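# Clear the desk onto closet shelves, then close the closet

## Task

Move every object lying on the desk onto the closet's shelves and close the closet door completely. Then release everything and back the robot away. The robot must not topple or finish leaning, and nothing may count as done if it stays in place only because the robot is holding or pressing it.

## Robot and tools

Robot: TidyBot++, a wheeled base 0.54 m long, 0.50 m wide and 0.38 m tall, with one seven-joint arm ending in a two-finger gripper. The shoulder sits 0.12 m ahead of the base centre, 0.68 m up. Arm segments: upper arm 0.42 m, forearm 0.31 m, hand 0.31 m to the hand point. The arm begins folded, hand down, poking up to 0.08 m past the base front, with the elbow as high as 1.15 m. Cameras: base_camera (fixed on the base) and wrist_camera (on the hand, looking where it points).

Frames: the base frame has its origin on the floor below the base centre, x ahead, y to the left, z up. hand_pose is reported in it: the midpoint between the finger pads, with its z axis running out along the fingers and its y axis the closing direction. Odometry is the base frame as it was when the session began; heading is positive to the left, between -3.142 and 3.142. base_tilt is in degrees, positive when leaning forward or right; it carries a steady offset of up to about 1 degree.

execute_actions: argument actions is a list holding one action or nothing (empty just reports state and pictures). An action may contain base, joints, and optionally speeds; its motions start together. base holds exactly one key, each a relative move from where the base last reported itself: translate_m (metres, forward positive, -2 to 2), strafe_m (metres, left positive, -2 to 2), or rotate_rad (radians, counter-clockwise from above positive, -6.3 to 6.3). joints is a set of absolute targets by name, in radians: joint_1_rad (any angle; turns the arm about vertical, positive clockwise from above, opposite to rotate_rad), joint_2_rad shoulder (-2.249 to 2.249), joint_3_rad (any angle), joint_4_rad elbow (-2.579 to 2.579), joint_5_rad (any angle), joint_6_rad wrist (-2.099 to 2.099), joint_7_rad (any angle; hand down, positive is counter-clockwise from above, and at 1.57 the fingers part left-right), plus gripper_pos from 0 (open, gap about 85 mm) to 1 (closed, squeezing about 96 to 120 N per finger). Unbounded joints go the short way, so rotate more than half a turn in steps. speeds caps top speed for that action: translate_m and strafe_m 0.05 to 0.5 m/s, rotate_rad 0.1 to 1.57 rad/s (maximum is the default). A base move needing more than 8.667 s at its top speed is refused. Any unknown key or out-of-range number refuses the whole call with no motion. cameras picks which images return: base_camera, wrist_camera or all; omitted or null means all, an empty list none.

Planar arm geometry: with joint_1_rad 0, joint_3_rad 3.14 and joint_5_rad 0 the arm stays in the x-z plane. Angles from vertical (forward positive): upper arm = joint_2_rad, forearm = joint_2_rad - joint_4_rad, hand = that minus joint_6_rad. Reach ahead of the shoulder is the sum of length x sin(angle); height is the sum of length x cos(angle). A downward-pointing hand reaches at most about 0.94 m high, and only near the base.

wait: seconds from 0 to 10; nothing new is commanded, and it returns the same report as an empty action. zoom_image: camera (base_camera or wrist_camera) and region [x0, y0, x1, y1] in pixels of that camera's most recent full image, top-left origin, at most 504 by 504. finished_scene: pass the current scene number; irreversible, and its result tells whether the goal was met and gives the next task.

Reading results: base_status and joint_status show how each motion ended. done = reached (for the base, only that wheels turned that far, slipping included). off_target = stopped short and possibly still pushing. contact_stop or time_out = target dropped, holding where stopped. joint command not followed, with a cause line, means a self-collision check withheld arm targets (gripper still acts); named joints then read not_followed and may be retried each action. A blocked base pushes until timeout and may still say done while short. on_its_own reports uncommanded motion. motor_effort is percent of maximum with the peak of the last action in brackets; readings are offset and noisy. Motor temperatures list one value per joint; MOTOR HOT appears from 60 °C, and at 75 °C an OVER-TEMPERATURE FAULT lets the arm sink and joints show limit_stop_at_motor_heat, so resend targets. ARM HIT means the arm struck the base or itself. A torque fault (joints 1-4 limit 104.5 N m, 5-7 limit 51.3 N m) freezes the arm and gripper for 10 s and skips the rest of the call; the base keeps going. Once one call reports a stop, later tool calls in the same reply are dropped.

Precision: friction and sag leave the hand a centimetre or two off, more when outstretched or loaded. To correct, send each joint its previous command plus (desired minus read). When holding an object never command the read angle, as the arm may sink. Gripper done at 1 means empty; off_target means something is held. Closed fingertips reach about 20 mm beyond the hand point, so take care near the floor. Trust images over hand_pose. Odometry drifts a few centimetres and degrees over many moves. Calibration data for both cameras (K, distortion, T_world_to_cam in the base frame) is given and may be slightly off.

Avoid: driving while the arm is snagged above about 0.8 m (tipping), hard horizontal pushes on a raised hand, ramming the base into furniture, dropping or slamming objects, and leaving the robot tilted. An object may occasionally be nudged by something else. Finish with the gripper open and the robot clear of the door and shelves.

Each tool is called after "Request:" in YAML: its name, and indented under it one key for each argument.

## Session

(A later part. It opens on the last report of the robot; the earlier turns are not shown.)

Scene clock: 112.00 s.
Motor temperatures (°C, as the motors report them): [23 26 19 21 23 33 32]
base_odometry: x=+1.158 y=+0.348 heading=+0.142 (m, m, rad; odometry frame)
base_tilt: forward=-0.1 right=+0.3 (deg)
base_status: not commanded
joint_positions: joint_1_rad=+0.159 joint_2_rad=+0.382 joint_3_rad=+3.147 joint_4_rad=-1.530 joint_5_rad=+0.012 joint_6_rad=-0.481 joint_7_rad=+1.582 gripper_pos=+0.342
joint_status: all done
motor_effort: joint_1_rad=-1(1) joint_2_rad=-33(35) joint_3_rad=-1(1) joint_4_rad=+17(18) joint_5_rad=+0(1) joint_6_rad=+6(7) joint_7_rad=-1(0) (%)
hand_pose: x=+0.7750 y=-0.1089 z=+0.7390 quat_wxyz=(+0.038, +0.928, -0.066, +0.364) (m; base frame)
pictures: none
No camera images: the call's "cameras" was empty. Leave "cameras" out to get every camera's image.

Request:
execute_actions:
  actions:
    - {"joints":{"gripper_pos":0}}
  cameras: []

Request:
execute_actions:
  actions:
    - {"joints":{"joint_2_rad":0.28}}
  cameras: []

Request:
execute_actions:
  actions:
    - {"base":{"translate_m":-0.75}}
  cameras: ["wrist_camera"]

Request:
execute_actions:
  actions:
    - {"base":{"strafe_m":-0.48},"joints":{"joint_1_rad":-2.0}}
  cameras: []

Request:
execute_actions:
  actions:
    - {"base":{"translate_m":-1.85},"joints":{"joint_1_rad":3.12}}
  cameras: ["wrist_camera"]

Scene clock: 120.33 s.
Motor temperatures (°C, as the motors report them): [23 26 19 21 23 33 32]
base_odometry: x=+1.158 y=+0.348 heading=+0.142 (m, m, rad; odometry frame)
base_tilt: forward=-0.1 right=+0.3 (deg)
base_status: not commanded
joint_positions: joint_1_rad=+0.159 joint_2_rad=+0.383 joint_3_rad=+3.147 joint_4_rad=-1.529 joint_5_rad=+0.012 joint_6_rad=-0.481 joint_7_rad=+1.582 gripper_pos=+0.000
joint_status: all done
motor_effort: joint_1_rad=-1(1) joint_2_rad=-33(34) joint_3_rad=+0(1) joint_4_rad=+17(18) joint_5_rad=+0(0) joint_6_rad=+6(7) joint_7_rad=-1(0) (%)
hand_pose: x=+0.7754 y=-0.1090 z=+0.7390 quat_wxyz=(+0.038, +0.928, -0.066, +0.364) (m; base frame)
pictures: none
No camera images: the call's "cameras" was empty. Leave "cameras" out to get every camera's image.

Scene clock: 121.37 s.
Motor temperatures (°C, as the motors report them): [23 26 19 21 23 33 32]
base_odometry: x=+1.158 y=+0.348 heading=+0.142 (m, m, rad; odometry frame)
base_tilt: forward=-0.2 right=+0.3 (deg)
base_status: not commanded
joint_positions: joint_1_rad=+0.159 joint_2_rad=+0.276 joint_3_rad=+3.147 joint_4_rad=-1.525 joint_5_rad=+0.012 joint_6_rad=-0.481 joint_7_rad=+1.582 gripper_pos=+0.000
joint_status: all done
motor_effort: joint_1_rad=-1(1) joint_2_rad=-30(35) joint_3_rad=+0(1) joint_4_rad=+18(17) joint_5_rad=+0(1) joint_6_rad=+7(7) joint_7_rad=-1(1) (%)
hand_pose: x=+0.7668 y=-0.1076 z=+0.8115 quat_wxyz=(+0.042, +0.907, -0.065, +0.414) (m; base frame)
pictures: none
No camera images: the call's "cameras" was empty. Leave "cameras" out to get every camera's image.

Scene clock: 124.37 s.
Motor temperatures (°C, as the motors report them): [23 26 19 21 23 33 32]
base_odometry: x=+0.415 y=+0.242 heading=+0.142 (m, m, rad; odometry frame)
base_tilt: forward=-0.2 right=+0.3 (deg)
base_status: done
joint_positions: joint_1_rad=+0.159 joint_2_rad=+0.279 joint_3_rad=+3.147 joint_4_rad=-1.524 joint_5_rad=+0.012 joint_6_rad=-0.479 joint_7_rad=+1.582 gripper_pos=+0.000
joint_status: not commanded
motor_effort: joint_1_rad=-1(3) joint_2_rad=-30(33) joint_3_rad=-1(2) joint_4_rad=+18(18) joint_5_rad=+0(0) joint_6_rad=+7(8) joint_7_rad=-1(1) (%)
hand_pose: x=+0.7678 y=-0.1078 z=+0.8104 quat_wxyz=(+0.042, +0.907, -0.065, +0.414) (m; base frame)
pictures: wrist_camera
camera_calibration (this result's frames):
wrist_camera: T_world_to_cam=[[-0.148185, -0.988695, -0.022867, 0.025553], [-0.653047, 0.11519, -0.748506, 1.17245], [0.742678, -0.0959844, -0.662734, 0.0902894], [0, 0, 0, 1]] pos_world=[0.702396, -0.101124, 0.938008]
Images, in order (width x height): wrist_camera 644x476.

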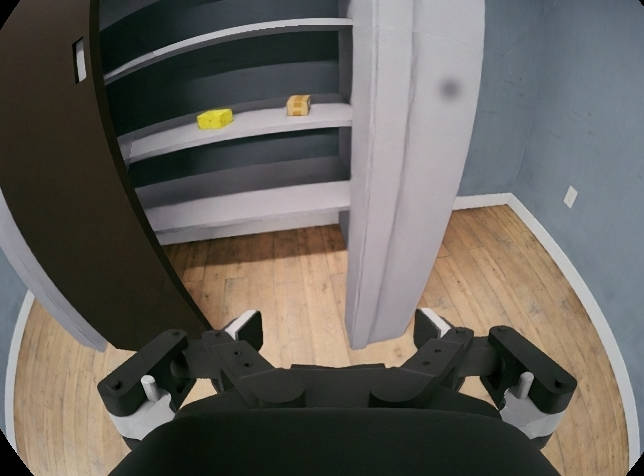

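Scene clock: 127.60 s.
Motor temperatures (°C, as the motors report them): [23 26 19 21 23 33 32]
base_odometry: x=+0.483 y=-0.233 heading=+0.142 (m, m, rad; odometry frame)
base_tilt: forward=-0.2 right=+0.3 (deg)
base_status: done
joint_positions: joint_1_rad=-1.980 joint_2_rad=+0.280 joint_3_rad=+3.148 joint_4_rad=-1.524 joint_5_rad=+0.012 joint_6_rad=-0.478 joint_7_rad=+1.582 gripper_pos=+0.000
joint_status: all done
motor_effort: joint_1_rad=-1(5) joint_2_rad=-31(33) joint_3_rad=+0(4) joint_4_rad=+18(18) joint_5_rad=+0(1) joint_6_rad=+7(7) joint_7_rad=-1(1) (%)
hand_pose: x=-0.1390 y=+0.6052 z=+0.8106 quat_wxyz=(-0.343, +0.493, +0.764, +0.236) (m; base frame)
pictures: none
No camera images: the call's "cameras" was empty. Leave "cameras" out to get every camera's image.

Scene clock: 132.67 s.
Motor temperatures (°C, as the motors report them): [23 26 19 21 23 33 32]
base_odometry: x=-1.348 y=-0.496 heading=+0.142 (m, m, rad; odometry frame)
base_tilt: forward=-0.2 right=+0.3 (deg)
base_status: done
joint_positions: joint_1_rad=-3.143 joint_2_rad=+0.281 joint_3_rad=+3.143 joint_4_rad=-1.524 joint_5_rad=+0.012 joint_6_rad=-0.478 joint_7_rad=+1.582 gripper_pos=+0.000
joint_status: all done
motor_effort: joint_1_rad=-1(6) joint_2_rad=-30(33) joint_3_rad=-1(4) joint_4_rad=+17(18) joint_5_rad=-1(1) joint_6_rad=+7(7) joint_7_rad=+0(0) (%)
hand_pose: x=-0.5392 y=+0.0002 z=+0.8095 quat_wxyz=(-0.416, -0.009, +0.909, +0.007) (m; base frame)
pictures: wrist_camera
camera_calibration (this result's frames):
wrist_camera: T_world_to_cam=[[-0.0158024, 0.999588, -0.0239667, 0.0105239], [0.663486, -0.0074491, -0.748152, 1.0154], [-0.748022, -0.0277241, -0.663095, 0.267268], [0, 0, 0, 1]] pos_world=[-0.473612, 0.00445402, 0.937146]
Images, in order (width x height): wrist_camera 644x476.

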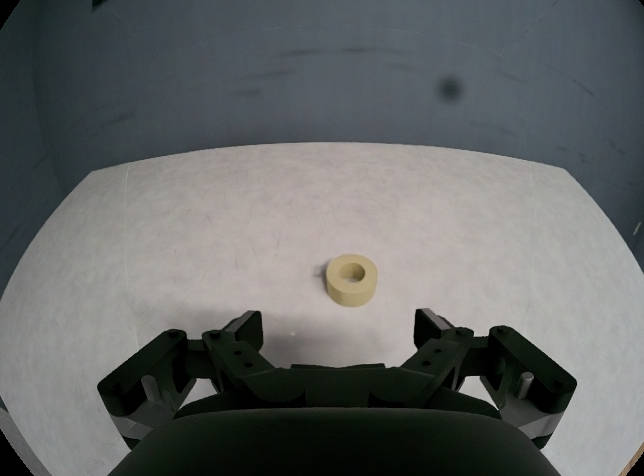

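Request:
execute_actions:
  actions:
    - {"base":{"translate_m":-0.09},"joints":{"joint_1_rad":-3.095}}
  cameras: []

Request:
execute_actions:
  actions:
    - {"joints":{"joint_2_rad":0.405}}
  cameras: ["wrist_camera"]

Scene clock: 137.57 s.
Motor temperatures (°C, as the motors report them): [23 26 19 21 23 33 32]
base_odometry: x=-1.437 y=-0.509 heading=+0.142 (m, m, rad; odometry frame)
base_tilt: forward=-0.2 right=+0.3 (deg)
base_status: done
joint_positions: joint_1_rad=-3.112 joint_2_rad=+0.285 joint_3_rad=+3.144 joint_4_rad=-1.524 joint_5_rad=+0.012 joint_6_rad=-0.478 joint_7_rad=+1.582 gripper_pos=+0.000
joint_status: all done
motor_effort: joint_1_rad=-1(1) joint_2_rad=-30(34) joint_3_rad=+0(1) joint_4_rad=+17(19) joint_5_rad=+0(1) joint_6_rad=+7(7) joint_7_rad=-1(1) (%)
hand_pose: x=-0.5393 y=+0.0211 z=+0.8075 quat_wxyz=(-0.415, +0.005, +0.910, +0.014) (m; base frame)
pictures: none
No camera images: the call's "cameras" was empty. Leave "cameras" out to get every camera's image.

Scene clock: 138.80 s.
Motor temperatures (°C, as the motors report them): [23 26 19 21 23 33 32]
base_odometry: x=-1.437 y=-0.509 heading=+0.142 (m, m, rad; odometry frame)
base_tilt: forward=-0.2 right=+0.3 (deg)
base_status: not commanded
joint_positions: joint_1_rad=-3.112 joint_2_rad=+0.409 joint_3_rad=+3.144 joint_4_rad=-1.524 joint_5_rad=+0.012 joint_6_rad=-0.477 joint_7_rad=+1.582 gripper_pos=+0.000
joint_status: all done
motor_effort: joint_1_rad=-1(1) joint_2_rad=-34(37) joint_3_rad=+0(0) joint_4_rad=+17(18) joint_5_rad=-1(0) joint_6_rad=+6(7) joint_7_rad=-1(1) (%)
hand_pose: x=-0.5500 y=+0.0214 z=+0.7252 quat_wxyz=(-0.358, +0.005, +0.934, +0.013) (m; base frame)
pictures: wrist_camera
camera_calibration (this result's frames):
wrist_camera: T_world_to_cam=[[0.0191282, 0.999496, -0.0253541, 0.00732494], [0.751795, -0.031096, -0.658663, 0.943872], [-0.659119, -0.00646213, -0.752011, 0.316804], [0, 0, 0, 1]] pos_world=[-0.500928, 0.0240766, 0.860119]
Images, in order (width x height): wrist_camera 644x476.

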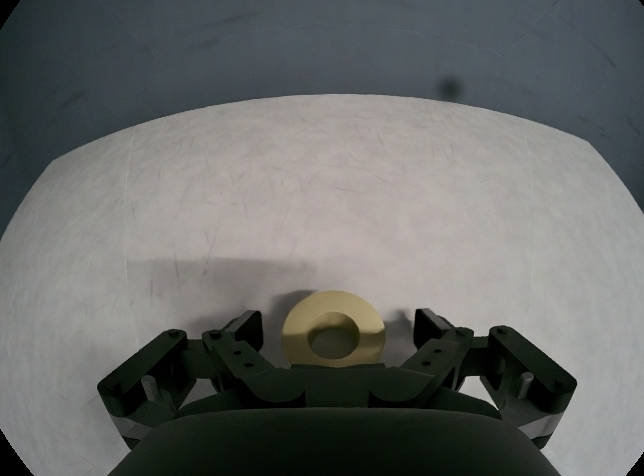

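Tips are slightly beyond the centre.

Request:
execute_actions:
  actions:
    - {"base":{"translate_m":0.012},"joints":{"joint_2_rad":0.415}}
  cameras: []

Request:
execute_actions:
  actions:
    - {"joints":{"gripper_pos":1}}
  cameras: []

Request:
execute_actions:
  actions:
    - {"joints":{"joint_2_rad":0.32}}
  cameras: ["wrist_camera"]

Scene clock: 144.70 s.
Motor temperatures (°C, as the motors report them): [23 26 19 22 23 33 32]
base_odometry: x=-1.425 y=-0.507 heading=+0.143 (m, m, rad; odometry frame)
base_tilt: forward=-0.2 right=+0.3 (deg)
base_status: done
joint_positions: joint_1_rad=-3.112 joint_2_rad=+0.411 joint_3_rad=+3.144 joint_4_rad=-1.523 joint_5_rad=+0.012 joint_6_rad=-0.475 joint_7_rad=+1.582 gripper_pos=+0.000
joint_status: all done
motor_effort: joint_1_rad=-1(0) joint_2_rad=-33(36) joint_3_rad=-1(1) joint_4_rad=+16(18) joint_5_rad=+0(0) joint_6_rad=+6(7) joint_7_rad=-1(1) (%)
hand_pose: x=-0.5509 y=+0.0215 z=+0.7246 quat_wxyz=(-0.358, +0.005, +0.934, +0.013) (m; base frame)
pictures: none
No camera images: the call's "cameras" was empty. Leave "cameras" out to get every camera's image.

Scene clock: 145.80 s.
Motor temperatures (°C, as the motors report them): [23 26 19 22 23 33 32]
base_odometry: x=-1.425 y=-0.507 heading=+0.143 (m, m, rad; odometry frame)
base_tilt: forward=-0.2 right=+0.3 (deg)
base_status: not commanded
joint_positions: joint_1_rad=-3.112 joint_2_rad=+0.406 joint_3_rad=+3.144 joint_4_rad=-1.518 joint_5_rad=+0.012 joint_6_rad=-0.473 joint_7_rad=+1.582 gripper_pos=+0.485
joint_status: gripper_pos off_target (ended at +0.485, target +1.000)
motor_effort: joint_1_rad=-1(1) joint_2_rad=-32(34) joint_3_rad=+0(1) joint_4_rad=+16(16) joint_5_rad=+0(1) joint_6_rad=+5(6) joint_7_rad=-1(0) (%)
hand_pose: x=-0.5529 y=+0.0215 z=+0.7311 quat_wxyz=(-0.364, +0.005, +0.931, +0.013) (m; base frame)
pictures: none
No camera images: the call's "cameras" was empty. Leave "cameras" out to get every camera's image.

Scene clock: 146.80 s.
Motor temperatures (°C, as the motors report them): [23 27 19 22 23 33 32]
base_odometry: x=-1.425 y=-0.507 heading=+0.143 (m, m, rad; odometry frame)
base_tilt: forward=-0.2 right=+0.3 (deg)
base_status: not commanded
joint_positions: joint_1_rad=-3.112 joint_2_rad=+0.321 joint_3_rad=+3.144 joint_4_rad=-1.518 joint_5_rad=+0.012 joint_6_rad=-0.473 joint_7_rad=+1.582 gripper_pos=+0.485
joint_status: all done
motor_effort: joint_1_rad=-1(1) joint_2_rad=-32(36) joint_3_rad=-1(1) joint_4_rad=+18(18) joint_5_rad=-1(0) joint_6_rad=+7(7) joint_7_rad=-1(0) (%)
hand_pose: x=-0.5463 y=+0.0213 z=+0.7878 quat_wxyz=(-0.403, +0.005, +0.915, +0.014) (m; base frame)
pictures: wrist_camera
camera_calibration (this result's frames):
wrist_camera: T_world_to_cam=[[0.0167728, 0.999563, -0.0243525, 0.00688549], [0.683881, -0.0292365, -0.729007, 1.00056], [-0.7294, -0.0044267, -0.684073, 0.274378], [0, 0, 0, 1]] pos_world=[-0.484248, 0.023585, 0.917277]
Images, in order (width x height): wrist_camera 644x476.

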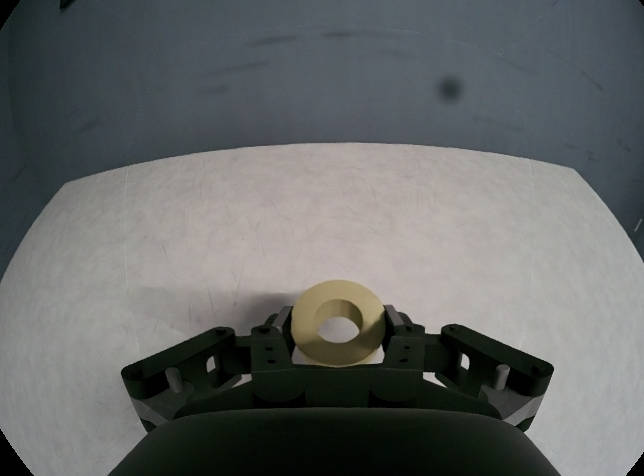

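Request:
execute_actions:
  actions:
    - {"base":{"translate_m":1.6},"joints":{"joint_1_rad":-0.01}}
  cameras: []

Request:
execute_actions:
  actions:
    - {"base":{"strafe_m":0.48}}
  cameras: []

Request:
execute_actions:
  actions:
    - {"base":{"translate_m":1.03}}

Scene clock: 156.00 s.
Motor temperatures (°C, as the motors report them): [23 27 19 22 23 33 32]
base_odometry: x=+0.158 y=-0.278 heading=+0.143 (m, m, rad; odometry frame)
base_tilt: forward=-0.1 right=+0.3 (deg)
base_status: done
joint_positions: joint_1_rad=-0.029 joint_2_rad=+0.327 joint_3_rad=+3.144 joint_4_rad=-1.518 joint_5_rad=+0.012 joint_6_rad=-0.473 joint_7_rad=+1.582 gripper_pos=+0.485
joint_status: all done
motor_effort: joint_1_rad=-1(1) joint_2_rad=-32(35) joint_3_rad=+0(1) joint_4_rad=+18(19) joint_5_rad=+0(0) joint_6_rad=+7(7) joint_7_rad=-1(0) (%)
hand_pose: x=+0.7850 y=+0.0175 z=+0.7840 quat_wxyz=(+0.002, +0.916, +0.021, +0.401) (m; base frame)
pictures: none
No camera images: the call's "cameras" was empty. Leave "cameras" out to get every camera's image.

Scene clock: 158.33 s.
Motor temperatures (°C, as the motors report them): [23 27 19 22 23 33 32]
base_odometry: x=+0.090 y=+0.197 heading=+0.143 (m, m, rad; odometry frame)
base_tilt: forward=-0.1 right=+0.3 (deg)
base_status: done
joint_positions: joint_1_rad=-0.025 joint_2_rad=+0.327 joint_3_rad=+3.141 joint_4_rad=-1.518 joint_5_rad=+0.012 joint_6_rad=-0.473 joint_7_rad=+1.582 gripper_pos=+0.485
joint_status: not commanded
motor_effort: joint_1_rad=-1(4) joint_2_rad=-32(33) joint_3_rad=+0(2) joint_4_rad=+18(18) joint_5_rad=-1(0) joint_6_rad=+7(7) joint_7_rad=-1(1) (%)
hand_pose: x=+0.7850 y=+0.0169 z=+0.7840 quat_wxyz=(+0.002, +0.916, +0.021, +0.401) (m; base frame)
pictures: none
No camera images: the call's "cameras" was empty. Leave "cameras" out to get every camera's image.

Scene clock: 161.77 s.
Motor temperatures (°C, as the motors report them): [23 27 19 22 23 33 32]
base_odometry: x=+1.109 y=+0.344 heading=+0.143 (m, m, rad; odometry frame)
base_tilt: forward=-0.1 right=+0.3 (deg)
base_status: done
joint_positions: joint_1_rad=-0.025 joint_2_rad=+0.324 joint_3_rad=+3.141 joint_4_rad=-1.518 joint_5_rad=+0.012 joint_6_rad=-0.473 joint_7_rad=+1.582 gripper_pos=+0.485
joint_status: not commanded
motor_effort: joint_1_rad=-1(0) joint_2_rad=-32(34) joint_3_rad=-1(1) joint_4_rad=+18(19) joint_5_rad=+0(1) joint_6_rad=+7(7) joint_7_rad=+0(1) (%)
hand_pose: x=+0.7848 y=+0.0169 z=+0.7855 quat_wxyz=(+0.002, +0.916, +0.021, +0.402) (m; base frame)
pictures: base_camera, wrist_camera
camera_calibration (this result's frames):
wrist_camera: T_world_to_cam=[[0.0406003, -0.998856, -0.0252529, 0.00466251], [-0.68693, -0.00955021, -0.726661, 1.16207], [0.725588, 0.0468496, -0.686532, 0.102878], [0, 0, 0, 1]] pos_world=[0.723423, 0.0109354, 0.915175]
Images, in order (width x height): base_camera 644x364, wrist_camera 644x476.

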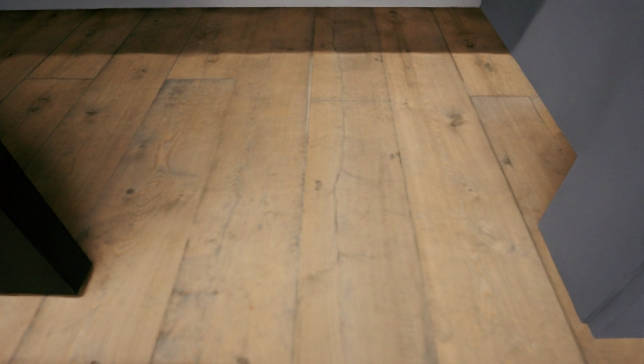

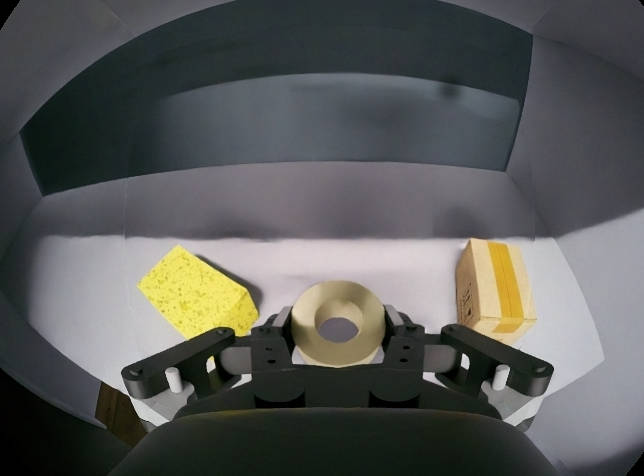

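Request:
execute_actions:
  actions:
    - {"base":{"translate_m":0.03},"joints":{"joint_2_rad":0.42,"joint_1_rad":0.01}}
  cameras: []

Request:
execute_actions:
  actions:
    - {"joints":{"gripper_pos":0.3}}
  cameras: ["wrist_camera"]

Request:
execute_actions:
  actions:
    - {"base":{"translate_m":-0.33},"joints":{"joint_2_rad":0.33}}
  cameras: []

Request:
execute_actions:
  actions:
    - {"joints":{"joint_2_rad":-0.35,"joint_4_rad":-2.13,"joint_6_rad":0.28,"joint_1_rad":-0.07,"gripper_pos":1}}
  cameras: []

Request:
execute_actions:
  actions:
    - {"base":{"strafe_m":0.265}}

Scene clock: 167.33 s.
Motor temperatures (°C, as the motors report them): [23 27 19 22 23 33 32]
base_odometry: x=+1.139 y=+0.349 heading=+0.144 (m, m, rad; odometry frame)
base_tilt: forward=-0.1 right=+0.3 (deg)
base_status: done
joint_positions: joint_1_rad=-0.017 joint_2_rad=+0.420 joint_3_rad=+3.141 joint_4_rad=-1.515 joint_5_rad=+0.012 joint_6_rad=-0.467 joint_7_rad=+1.582 gripper_pos=+0.485
joint_status: all done
motor_effort: joint_1_rad=-1(1) joint_2_rad=-34(37) joint_3_rad=+0(2) joint_4_rad=+17(19) joint_5_rad=+0(0) joint_6_rad=+6(7) joint_7_rad=+0(0) (%)
hand_pose: x=+0.7942 y=+0.0112 z=+0.7243 quat_wxyz=(+0.003, +0.932, +0.017, +0.362) (m; base frame)
pictures: none
No camera images: the call's "cameras" was empty. Leave "cameras" out to get every camera's image.

Scene clock: 168.27 s.
Motor temperatures (°C, as the motors report them): [23 27 19 22 23 33 32]
base_odometry: x=+1.139 y=+0.349 heading=+0.144 (m, m, rad; odometry frame)
base_tilt: forward=-0.1 right=+0.3 (deg)
base_status: not commanded
joint_positions: joint_1_rad=-0.017 joint_2_rad=+0.420 joint_3_rad=+3.141 joint_4_rad=-1.515 joint_5_rad=+0.012 joint_6_rad=-0.467 joint_7_rad=+1.582 gripper_pos=+0.300
joint_status: all done
motor_effort: joint_1_rad=-1(1) joint_2_rad=-34(35) joint_3_rad=+0(1) joint_4_rad=+17(17) joint_5_rad=+0(0) joint_6_rad=+6(6) joint_7_rad=-1(1) (%)
hand_pose: x=+0.7942 y=+0.0112 z=+0.7243 quat_wxyz=(+0.003, +0.932, +0.017, +0.362) (m; base frame)
pictures: wrist_camera
camera_calibration (this result's frames):
wrist_camera: T_world_to_cam=[[0.0296238, -0.999209, -0.0265387, 0.00672689], [-0.747104, -0.00449556, -0.664692, 1.12687], [0.664046, 0.0395179, -0.746646, 0.146836], [0, 0, 0, 1]] pos_world=[0.744186, 0.00598484, 0.858836]
Images, in order (width x height): wrist_camera 644x476.

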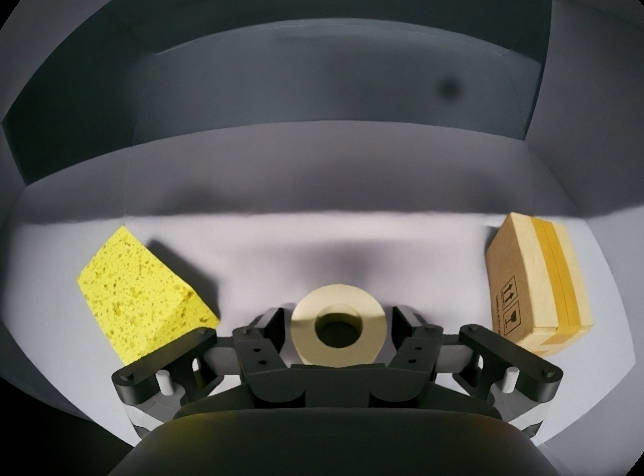

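Scene clock: 170.33 s.
Motor temperatures (°C, as the motors report them): [23 27 19 22 23 33 32]
base_odometry: x=+0.812 y=+0.302 heading=+0.144 (m, m, rad; odometry frame)
base_tilt: forward=-0.1 right=+0.3 (deg)
base_status: done
joint_positions: joint_1_rad=-0.012 joint_2_rad=+0.328 joint_3_rad=+3.141 joint_4_rad=-1.515 joint_5_rad=+0.012 joint_6_rad=-0.467 joint_7_rad=+1.582 gripper_pos=+0.300
joint_status: all done
motor_effort: joint_1_rad=-1(5) joint_2_rad=-32(39) joint_3_rad=+0(3) joint_4_rad=+18(18) joint_5_rad=-1(0) joint_6_rad=+7(7) joint_7_rad=-1(0) (%)
hand_pose: x=+0.7874 y=+0.0078 z=+0.7865 quat_wxyz=(+0.005, +0.914, +0.015, +0.404) (m; base frame)
pictures: none
No camera images: the call's "cameras" was empty. Leave "cameras" out to get every camera's image.

Scene clock: 172.27 s.
Motor temperatures (°C, as the motors report them): [23 27 19 22 23 33 32]
base_odometry: x=+0.812 y=+0.302 heading=+0.144 (m, m, rad; odometry frame)
base_tilt: forward=-0.2 right=+0.3 (deg)
base_status: not commanded
joint_positions: joint_1_rad=-0.041 joint_2_rad=-0.346 joint_3_rad=+3.141 joint_4_rad=-2.109 joint_5_rad=+0.012 joint_6_rad=+0.238 joint_7_rad=+1.582 gripper_pos=+0.999
joint_status: all done
motor_effort: joint_1_rad=-1(2) joint_2_rad=-9(33) joint_3_rad=+0(1) joint_4_rad=+19(19) joint_5_rad=+0(0) joint_6_rad=+9(9) joint_7_rad=-1(1) (%)
hand_pose: x=+0.5953 y=+0.0221 z=+1.0319 quat_wxyz=(-0.008, +0.690, +0.024, +0.723) (m; base frame)
pictures: none
No camera images: the call's "cameras" was empty. Leave "cameras" out to get every camera's image.

Scene clock: 174.10 s.
Motor temperatures (°C, as the motors report them): [23 27 19 22 23 33 32]
base_odometry: x=+0.774 y=+0.564 heading=+0.144 (m, m, rad; odometry frame)
base_tilt: forward=-0.1 right=+0.3 (deg)
base_status: done
joint_positions: joint_1_rad=-0.046 joint_2_rad=-0.346 joint_3_rad=+3.141 joint_4_rad=-2.110 joint_5_rad=+0.012 joint_6_rad=+0.239 joint_7_rad=+1.582 gripper_pos=+0.999
joint_status: not commanded
motor_effort: joint_1_rad=-1(2) joint_2_rad=-9(10) joint_3_rad=+0(2) joint_4_rad=+19(20) joint_5_rad=+0(1) joint_6_rad=+9(9) joint_7_rad=-1(0) (%)
hand_pose: x=+0.5951 y=+0.0247 z=+1.0318 quat_wxyz=(-0.009, +0.690, +0.025, +0.723) (m; base frame)
pictures: base_camera, wrist_camera
camera_calibration (this result's frames):
wrist_camera: T_world_to_cam=[[0.0834776, -0.996494, -0.00566264, -0.0193919], [0.0324784, 0.00840013, -0.999437, 1.06367], [0.99598, 0.0832467, 0.0330657, -0.495072], [0, 0, 0, 1]] pos_world=[0.460154, 0.0129542, 1.07933]
Images, in order (width x height): base_camera 644x364, wrist_camera 644x476.

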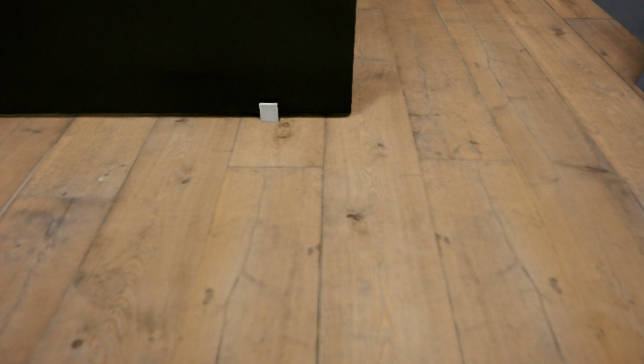

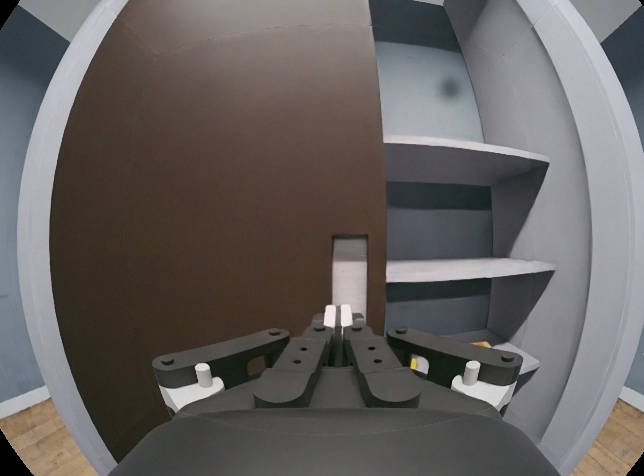

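Request:
execute_actions:
  actions:
    - {"base":{"strafe_m":-0.007}}
  cameras: []

Request:
execute_actions:
  actions:
    - {"base":{"translate_m":0.108},"speeds":{"translate_m":0.12}}

Request:
execute_actions:
  actions:
    - {"base":{"strafe_m":-0.47},"speeds":{"strafe_m":0.18}}

Scene clock: 177.17 s.
Motor temperatures (°C, as the motors report them): [23 27 19 22 23 33 32]
base_odometry: x=+0.775 y=+0.557 heading=+0.144 (m, m, rad; odometry frame)
base_tilt: forward=-0.1 right=+0.3 (deg)
base_status: done
joint_positions: joint_1_rad=-0.047 joint_2_rad=-0.346 joint_3_rad=+3.143 joint_4_rad=-2.110 joint_5_rad=+0.012 joint_6_rad=+0.239 joint_7_rad=+1.582 gripper_pos=+0.999
joint_status: not commanded
motor_effort: joint_1_rad=-1(2) joint_2_rad=-9(10) joint_3_rad=+0(3) joint_4_rad=+19(19) joint_5_rad=-1(0) joint_6_rad=+9(9) joint_7_rad=-1(1) (%)
hand_pose: x=+0.5952 y=+0.0239 z=+1.0318 quat_wxyz=(-0.009, +0.690, +0.025, +0.723) (m; base frame)
pictures: none
No camera images: the call's "cameras" was empty. Leave "cameras" out to get every camera's image.

Scene clock: 178.67 s.
Motor temperatures (°C, as the motors report them): [23 27 19 22 23 33 32]
base_odometry: x=+0.882 y=+0.573 heading=+0.144 (m, m, rad; odometry frame)
base_tilt: forward=-0.2 right=+0.3 (deg)
base_status: done
joint_positions: joint_1_rad=-0.047 joint_2_rad=-0.354 joint_3_rad=+3.143 joint_4_rad=-2.113 joint_5_rad=+0.012 joint_6_rad=+0.240 joint_7_rad=+1.582 gripper_pos=+0.999
joint_status: not commanded
motor_effort: joint_1_rad=-1(0) joint_2_rad=-9(11) joint_3_rad=+0(0) joint_4_rad=+19(21) joint_5_rad=-1(1) joint_6_rad=+9(10) joint_7_rad=+0(1) (%)
hand_pose: x=+0.5921 y=+0.0238 z=+1.0341 quat_wxyz=(-0.009, +0.688, +0.025, +0.725) (m; base frame)
pictures: base_camera, wrist_camera
camera_calibration (this result's frames):
wrist_camera: T_world_to_cam=[[0.0823297, -0.996587, -0.00597255, -0.0190225], [0.0389354, 0.00920472, -0.999199, 1.06206], [0.995844, 0.0820313, 0.0395603, -0.49871], [0, 0, 0, 1]] pos_world=[0.456852, 0.0121763, 1.08083]
Images, in order (width x height): base_camera 644x364, wrist_camera 644x476.

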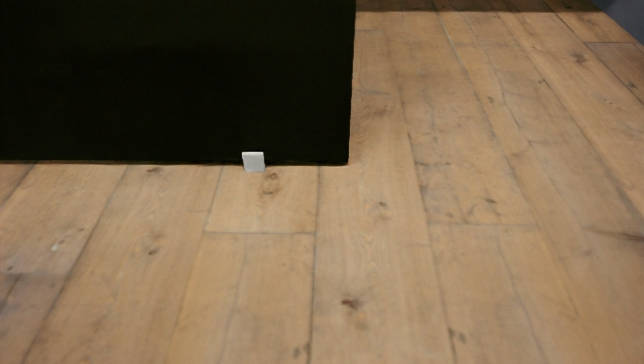

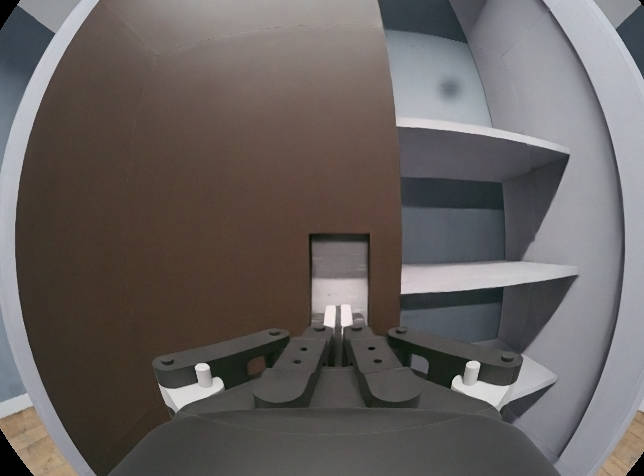

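Scene clock: 182.00 s.
Motor temperatures (°C, as the motors report them): [23 27 19 22 23 33 32]
base_odometry: x=+0.950 y=+0.108 heading=+0.144 (m, m, rad; odometry frame)
base_tilt: forward=-0.2 right=+0.4 (deg)
base_status: done
joint_positions: joint_1_rad=-0.088 joint_2_rad=-0.355 joint_3_rad=+3.139 joint_4_rad=-2.113 joint_5_rad=+0.012 joint_6_rad=+0.241 joint_7_rad=+1.582 gripper_pos=+0.999
joint_status: not commanded
motor_effort: joint_1_rad=-1(9) joint_2_rad=-9(9) joint_3_rad=+0(12) joint_4_rad=+19(20) joint_5_rad=+0(3) joint_6_rad=+9(10) joint_7_rad=+0(1) (%)
hand_pose: x=+0.5903 y=+0.0453 z=+1.0341 quat_wxyz=(-0.025, +0.687, +0.040, +0.725) (m; base frame)
pictures: base_camera, wrist_camera
camera_calibration (this result's frames):
wrist_camera: T_world_to_cam=[[0.126911, -0.991902, -0.00483901, -0.0250943], [0.0390976, 0.00987695, -0.999187, 1.0618], [0.991143, 0.126618, 0.0400345, -0.498401], [0, 0, 0, 1]] pos_world=[0.455658, 0.0277282, 1.08077]
Images, in order (width x height): base_camera 644x364, wrist_camera 644x476.

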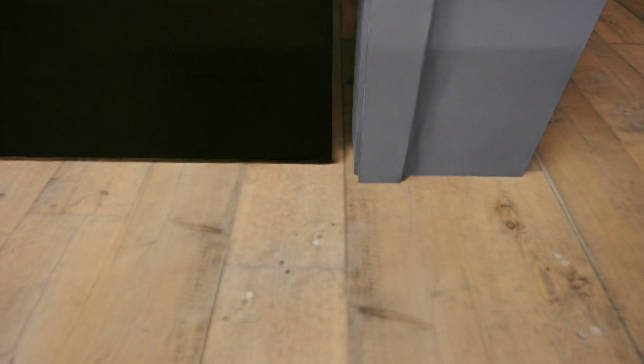

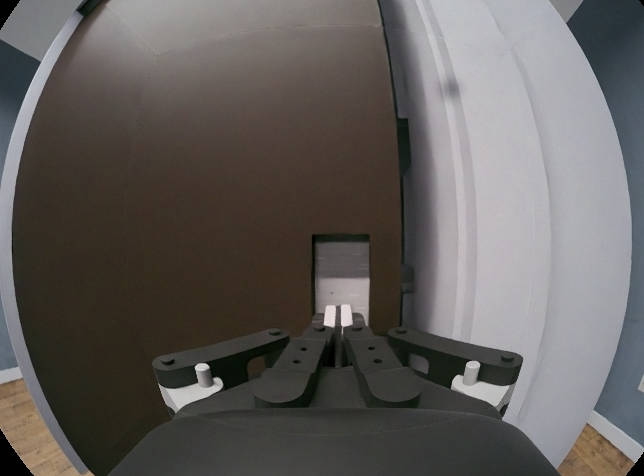

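Request:
execute_actions:
  actions:
    - {"base":{"strafe_m":-0.065},"speeds":{"strafe_m":0.06}}

Request:
execute_actions:
  actions:
    - {"base":{"translate_m":-0.5},"joints":{"joint_1_rad":-0.12}}

Scene clock: 186.00 s.
Motor temperatures (°C, as the motors report them): [23 27 19 22 23 33 32]
base_odometry: x=+0.959 y=+0.043 heading=+0.145 (m, m, rad; odometry frame)
base_tilt: forward=-0.2 right=+0.4 (deg)
base_status: done
joint_positions: joint_1_rad=-0.094 joint_2_rad=-0.355 joint_3_rad=+3.102 joint_4_rad=-2.114 joint_5_rad=+0.012 joint_6_rad=+0.241 joint_7_rad=+1.582 gripper_pos=+0.999
joint_status: not commanded
motor_effort: joint_1_rad=+7(10) joint_2_rad=-9(10) joint_3_rad=+9(12) joint_4_rad=+19(19) joint_5_rad=-2(3) joint_6_rad=+9(9) joint_7_rad=-1(1) (%)
hand_pose: x=+0.5871 y=+0.0692 z=+1.0338 quat_wxyz=(-0.036, +0.686, +0.059, +0.725) (m; base frame)
pictures: base_camera, wrist_camera
camera_calibration (this result's frames):
wrist_camera: T_world_to_cam=[[0.167623, -0.985818, 0.00814025, -0.0387528], [0.0401354, -0.00142628, -0.999193, 1.06152], [0.985034, 0.167815, 0.0393271, -0.496813], [0, 0, 0, 1]] pos_world=[0.453269, 0.0466834, 1.08051]
Images, in order (width x height): base_camera 644x364, wrist_camera 644x476.

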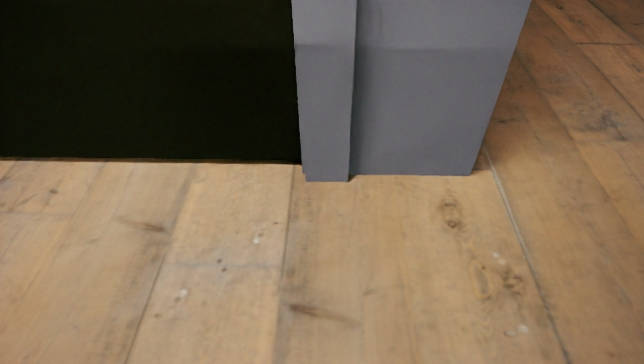

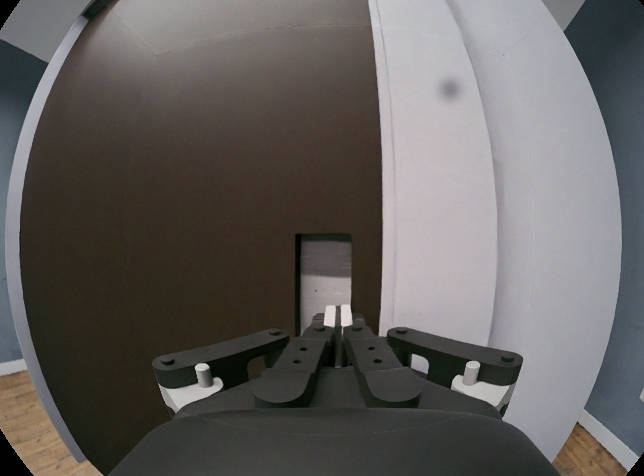

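Scene clock: 188.37 s.
Motor temperatures (°C, as the motors report them): [23 27 19 22 23 33 32]
base_odometry: x=+0.464 y=-0.029 heading=+0.145 (m, m, rad; odometry frame)
base_tilt: forward=-0.2 right=+0.3 (deg)
base_status: done
joint_positions: joint_1_rad=-0.100 joint_2_rad=-0.356 joint_3_rad=+3.135 joint_4_rad=-2.114 joint_5_rad=+0.012 joint_6_rad=+0.241 joint_7_rad=+1.582 gripper_pos=+0.999
joint_status: all done
motor_effort: joint_1_rad=-1(6) joint_2_rad=-9(13) joint_3_rad=+0(9) joint_4_rad=+18(19) joint_5_rad=+0(2) joint_6_rad=+9(10) joint_7_rad=+0(1) (%)
hand_pose: x=+0.5889 y=+0.0534 z=+1.0348 quat_wxyz=(-0.031, +0.686, +0.047, +0.726) (m; base frame)
pictures: base_camera, wrist_camera
camera_calibration (this result's frames):
wrist_camera: T_world_to_cam=[[0.142932, -0.989727, -0.00326123, -0.0280641], [0.0407398, 0.00917564, -0.999128, 1.06144], [0.988894, 0.142674, 0.0416328, -0.499229], [0, 0, 0, 1]] pos_world=[0.454453, 0.0337119, 1.0812]
Images, in order (width x height): base_camera 644x364, wrist_camera 644x476.

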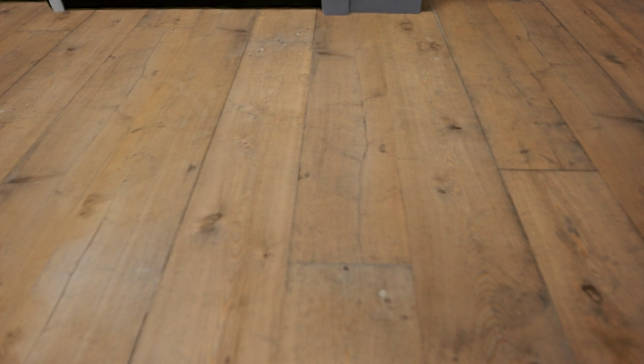

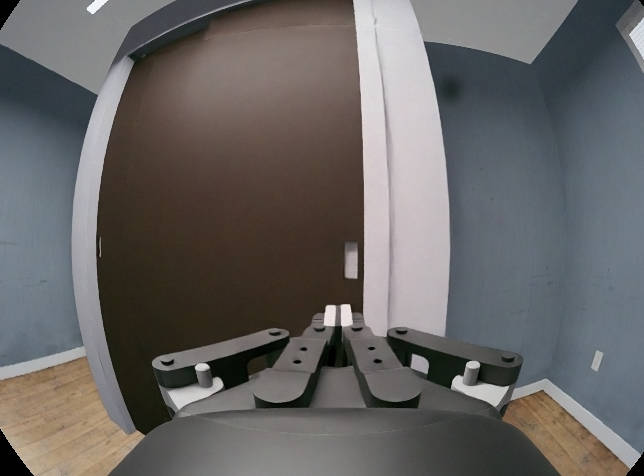

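Request:
execute_actions:
  actions:
    - {"base":{"strafe_m":0.25}}

Request:
zoom_image:
  camera: "wrist_camera"
  region: [380,180,540,320]

Scene clock: 192.53 s.
Motor temperatures (°C, as the motors report them): [23 27 19 22 23 33 32]
base_odometry: x=+0.428 y=+0.219 heading=+0.145 (m, m, rad; odometry frame)
base_tilt: forward=-0.2 right=+0.3 (deg)
base_status: done
joint_positions: joint_1_rad=-0.100 joint_2_rad=-0.356 joint_3_rad=+3.137 joint_4_rad=-2.114 joint_5_rad=+0.012 joint_6_rad=+0.241 joint_7_rad=+1.582 gripper_pos=+0.999
joint_status: not commanded
motor_effort: joint_1_rad=-1(0) joint_2_rad=-9(10) joint_3_rad=+0(2) joint_4_rad=+19(19) joint_5_rad=+0(1) joint_6_rad=+9(9) joint_7_rad=-1(1) (%)
hand_pose: x=+0.5891 y=+0.0521 z=+1.0348 quat_wxyz=(-0.030, +0.686, +0.045, +0.726) (m; base frame)
pictures: base_camera, wrist_camera
camera_calibration (this result's frames):
wrist_camera: T_world_to_cam=[[0.140694, -0.990044, -0.00418653, -0.0271681], [0.0406619, 0.0100033, -0.999123, 1.06144], [0.989218, 0.1404, 0.0416645, -0.499315], [0, 0, 0, 1]] pos_world=[0.454594, 0.0325885, 1.0812]
Images, in order (width x height): base_camera 644x364, wrist_camera 644x476.

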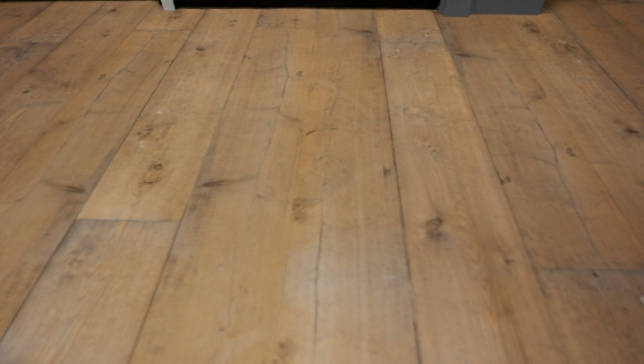

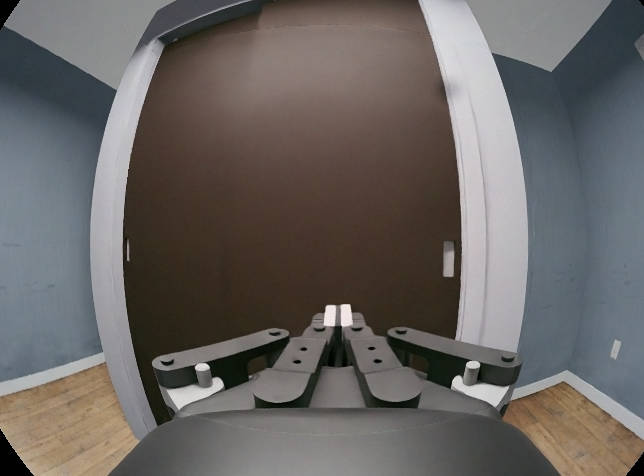

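Region (380, 180, 540, 320) of wrist_camera's 644x476 image, scaled by 3.150; it fills the top 441 rows of this view, and the rest is white.

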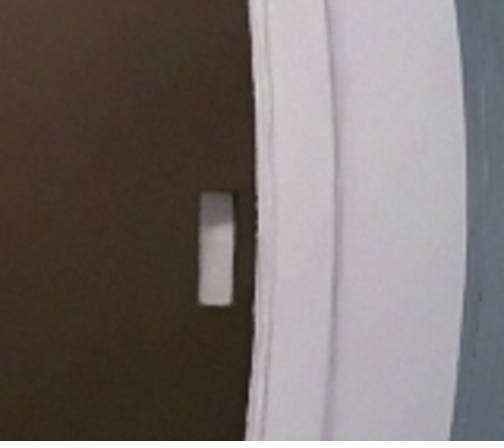

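Request:
finished_scene:
  scene: 1

The scene is finished: the task was done.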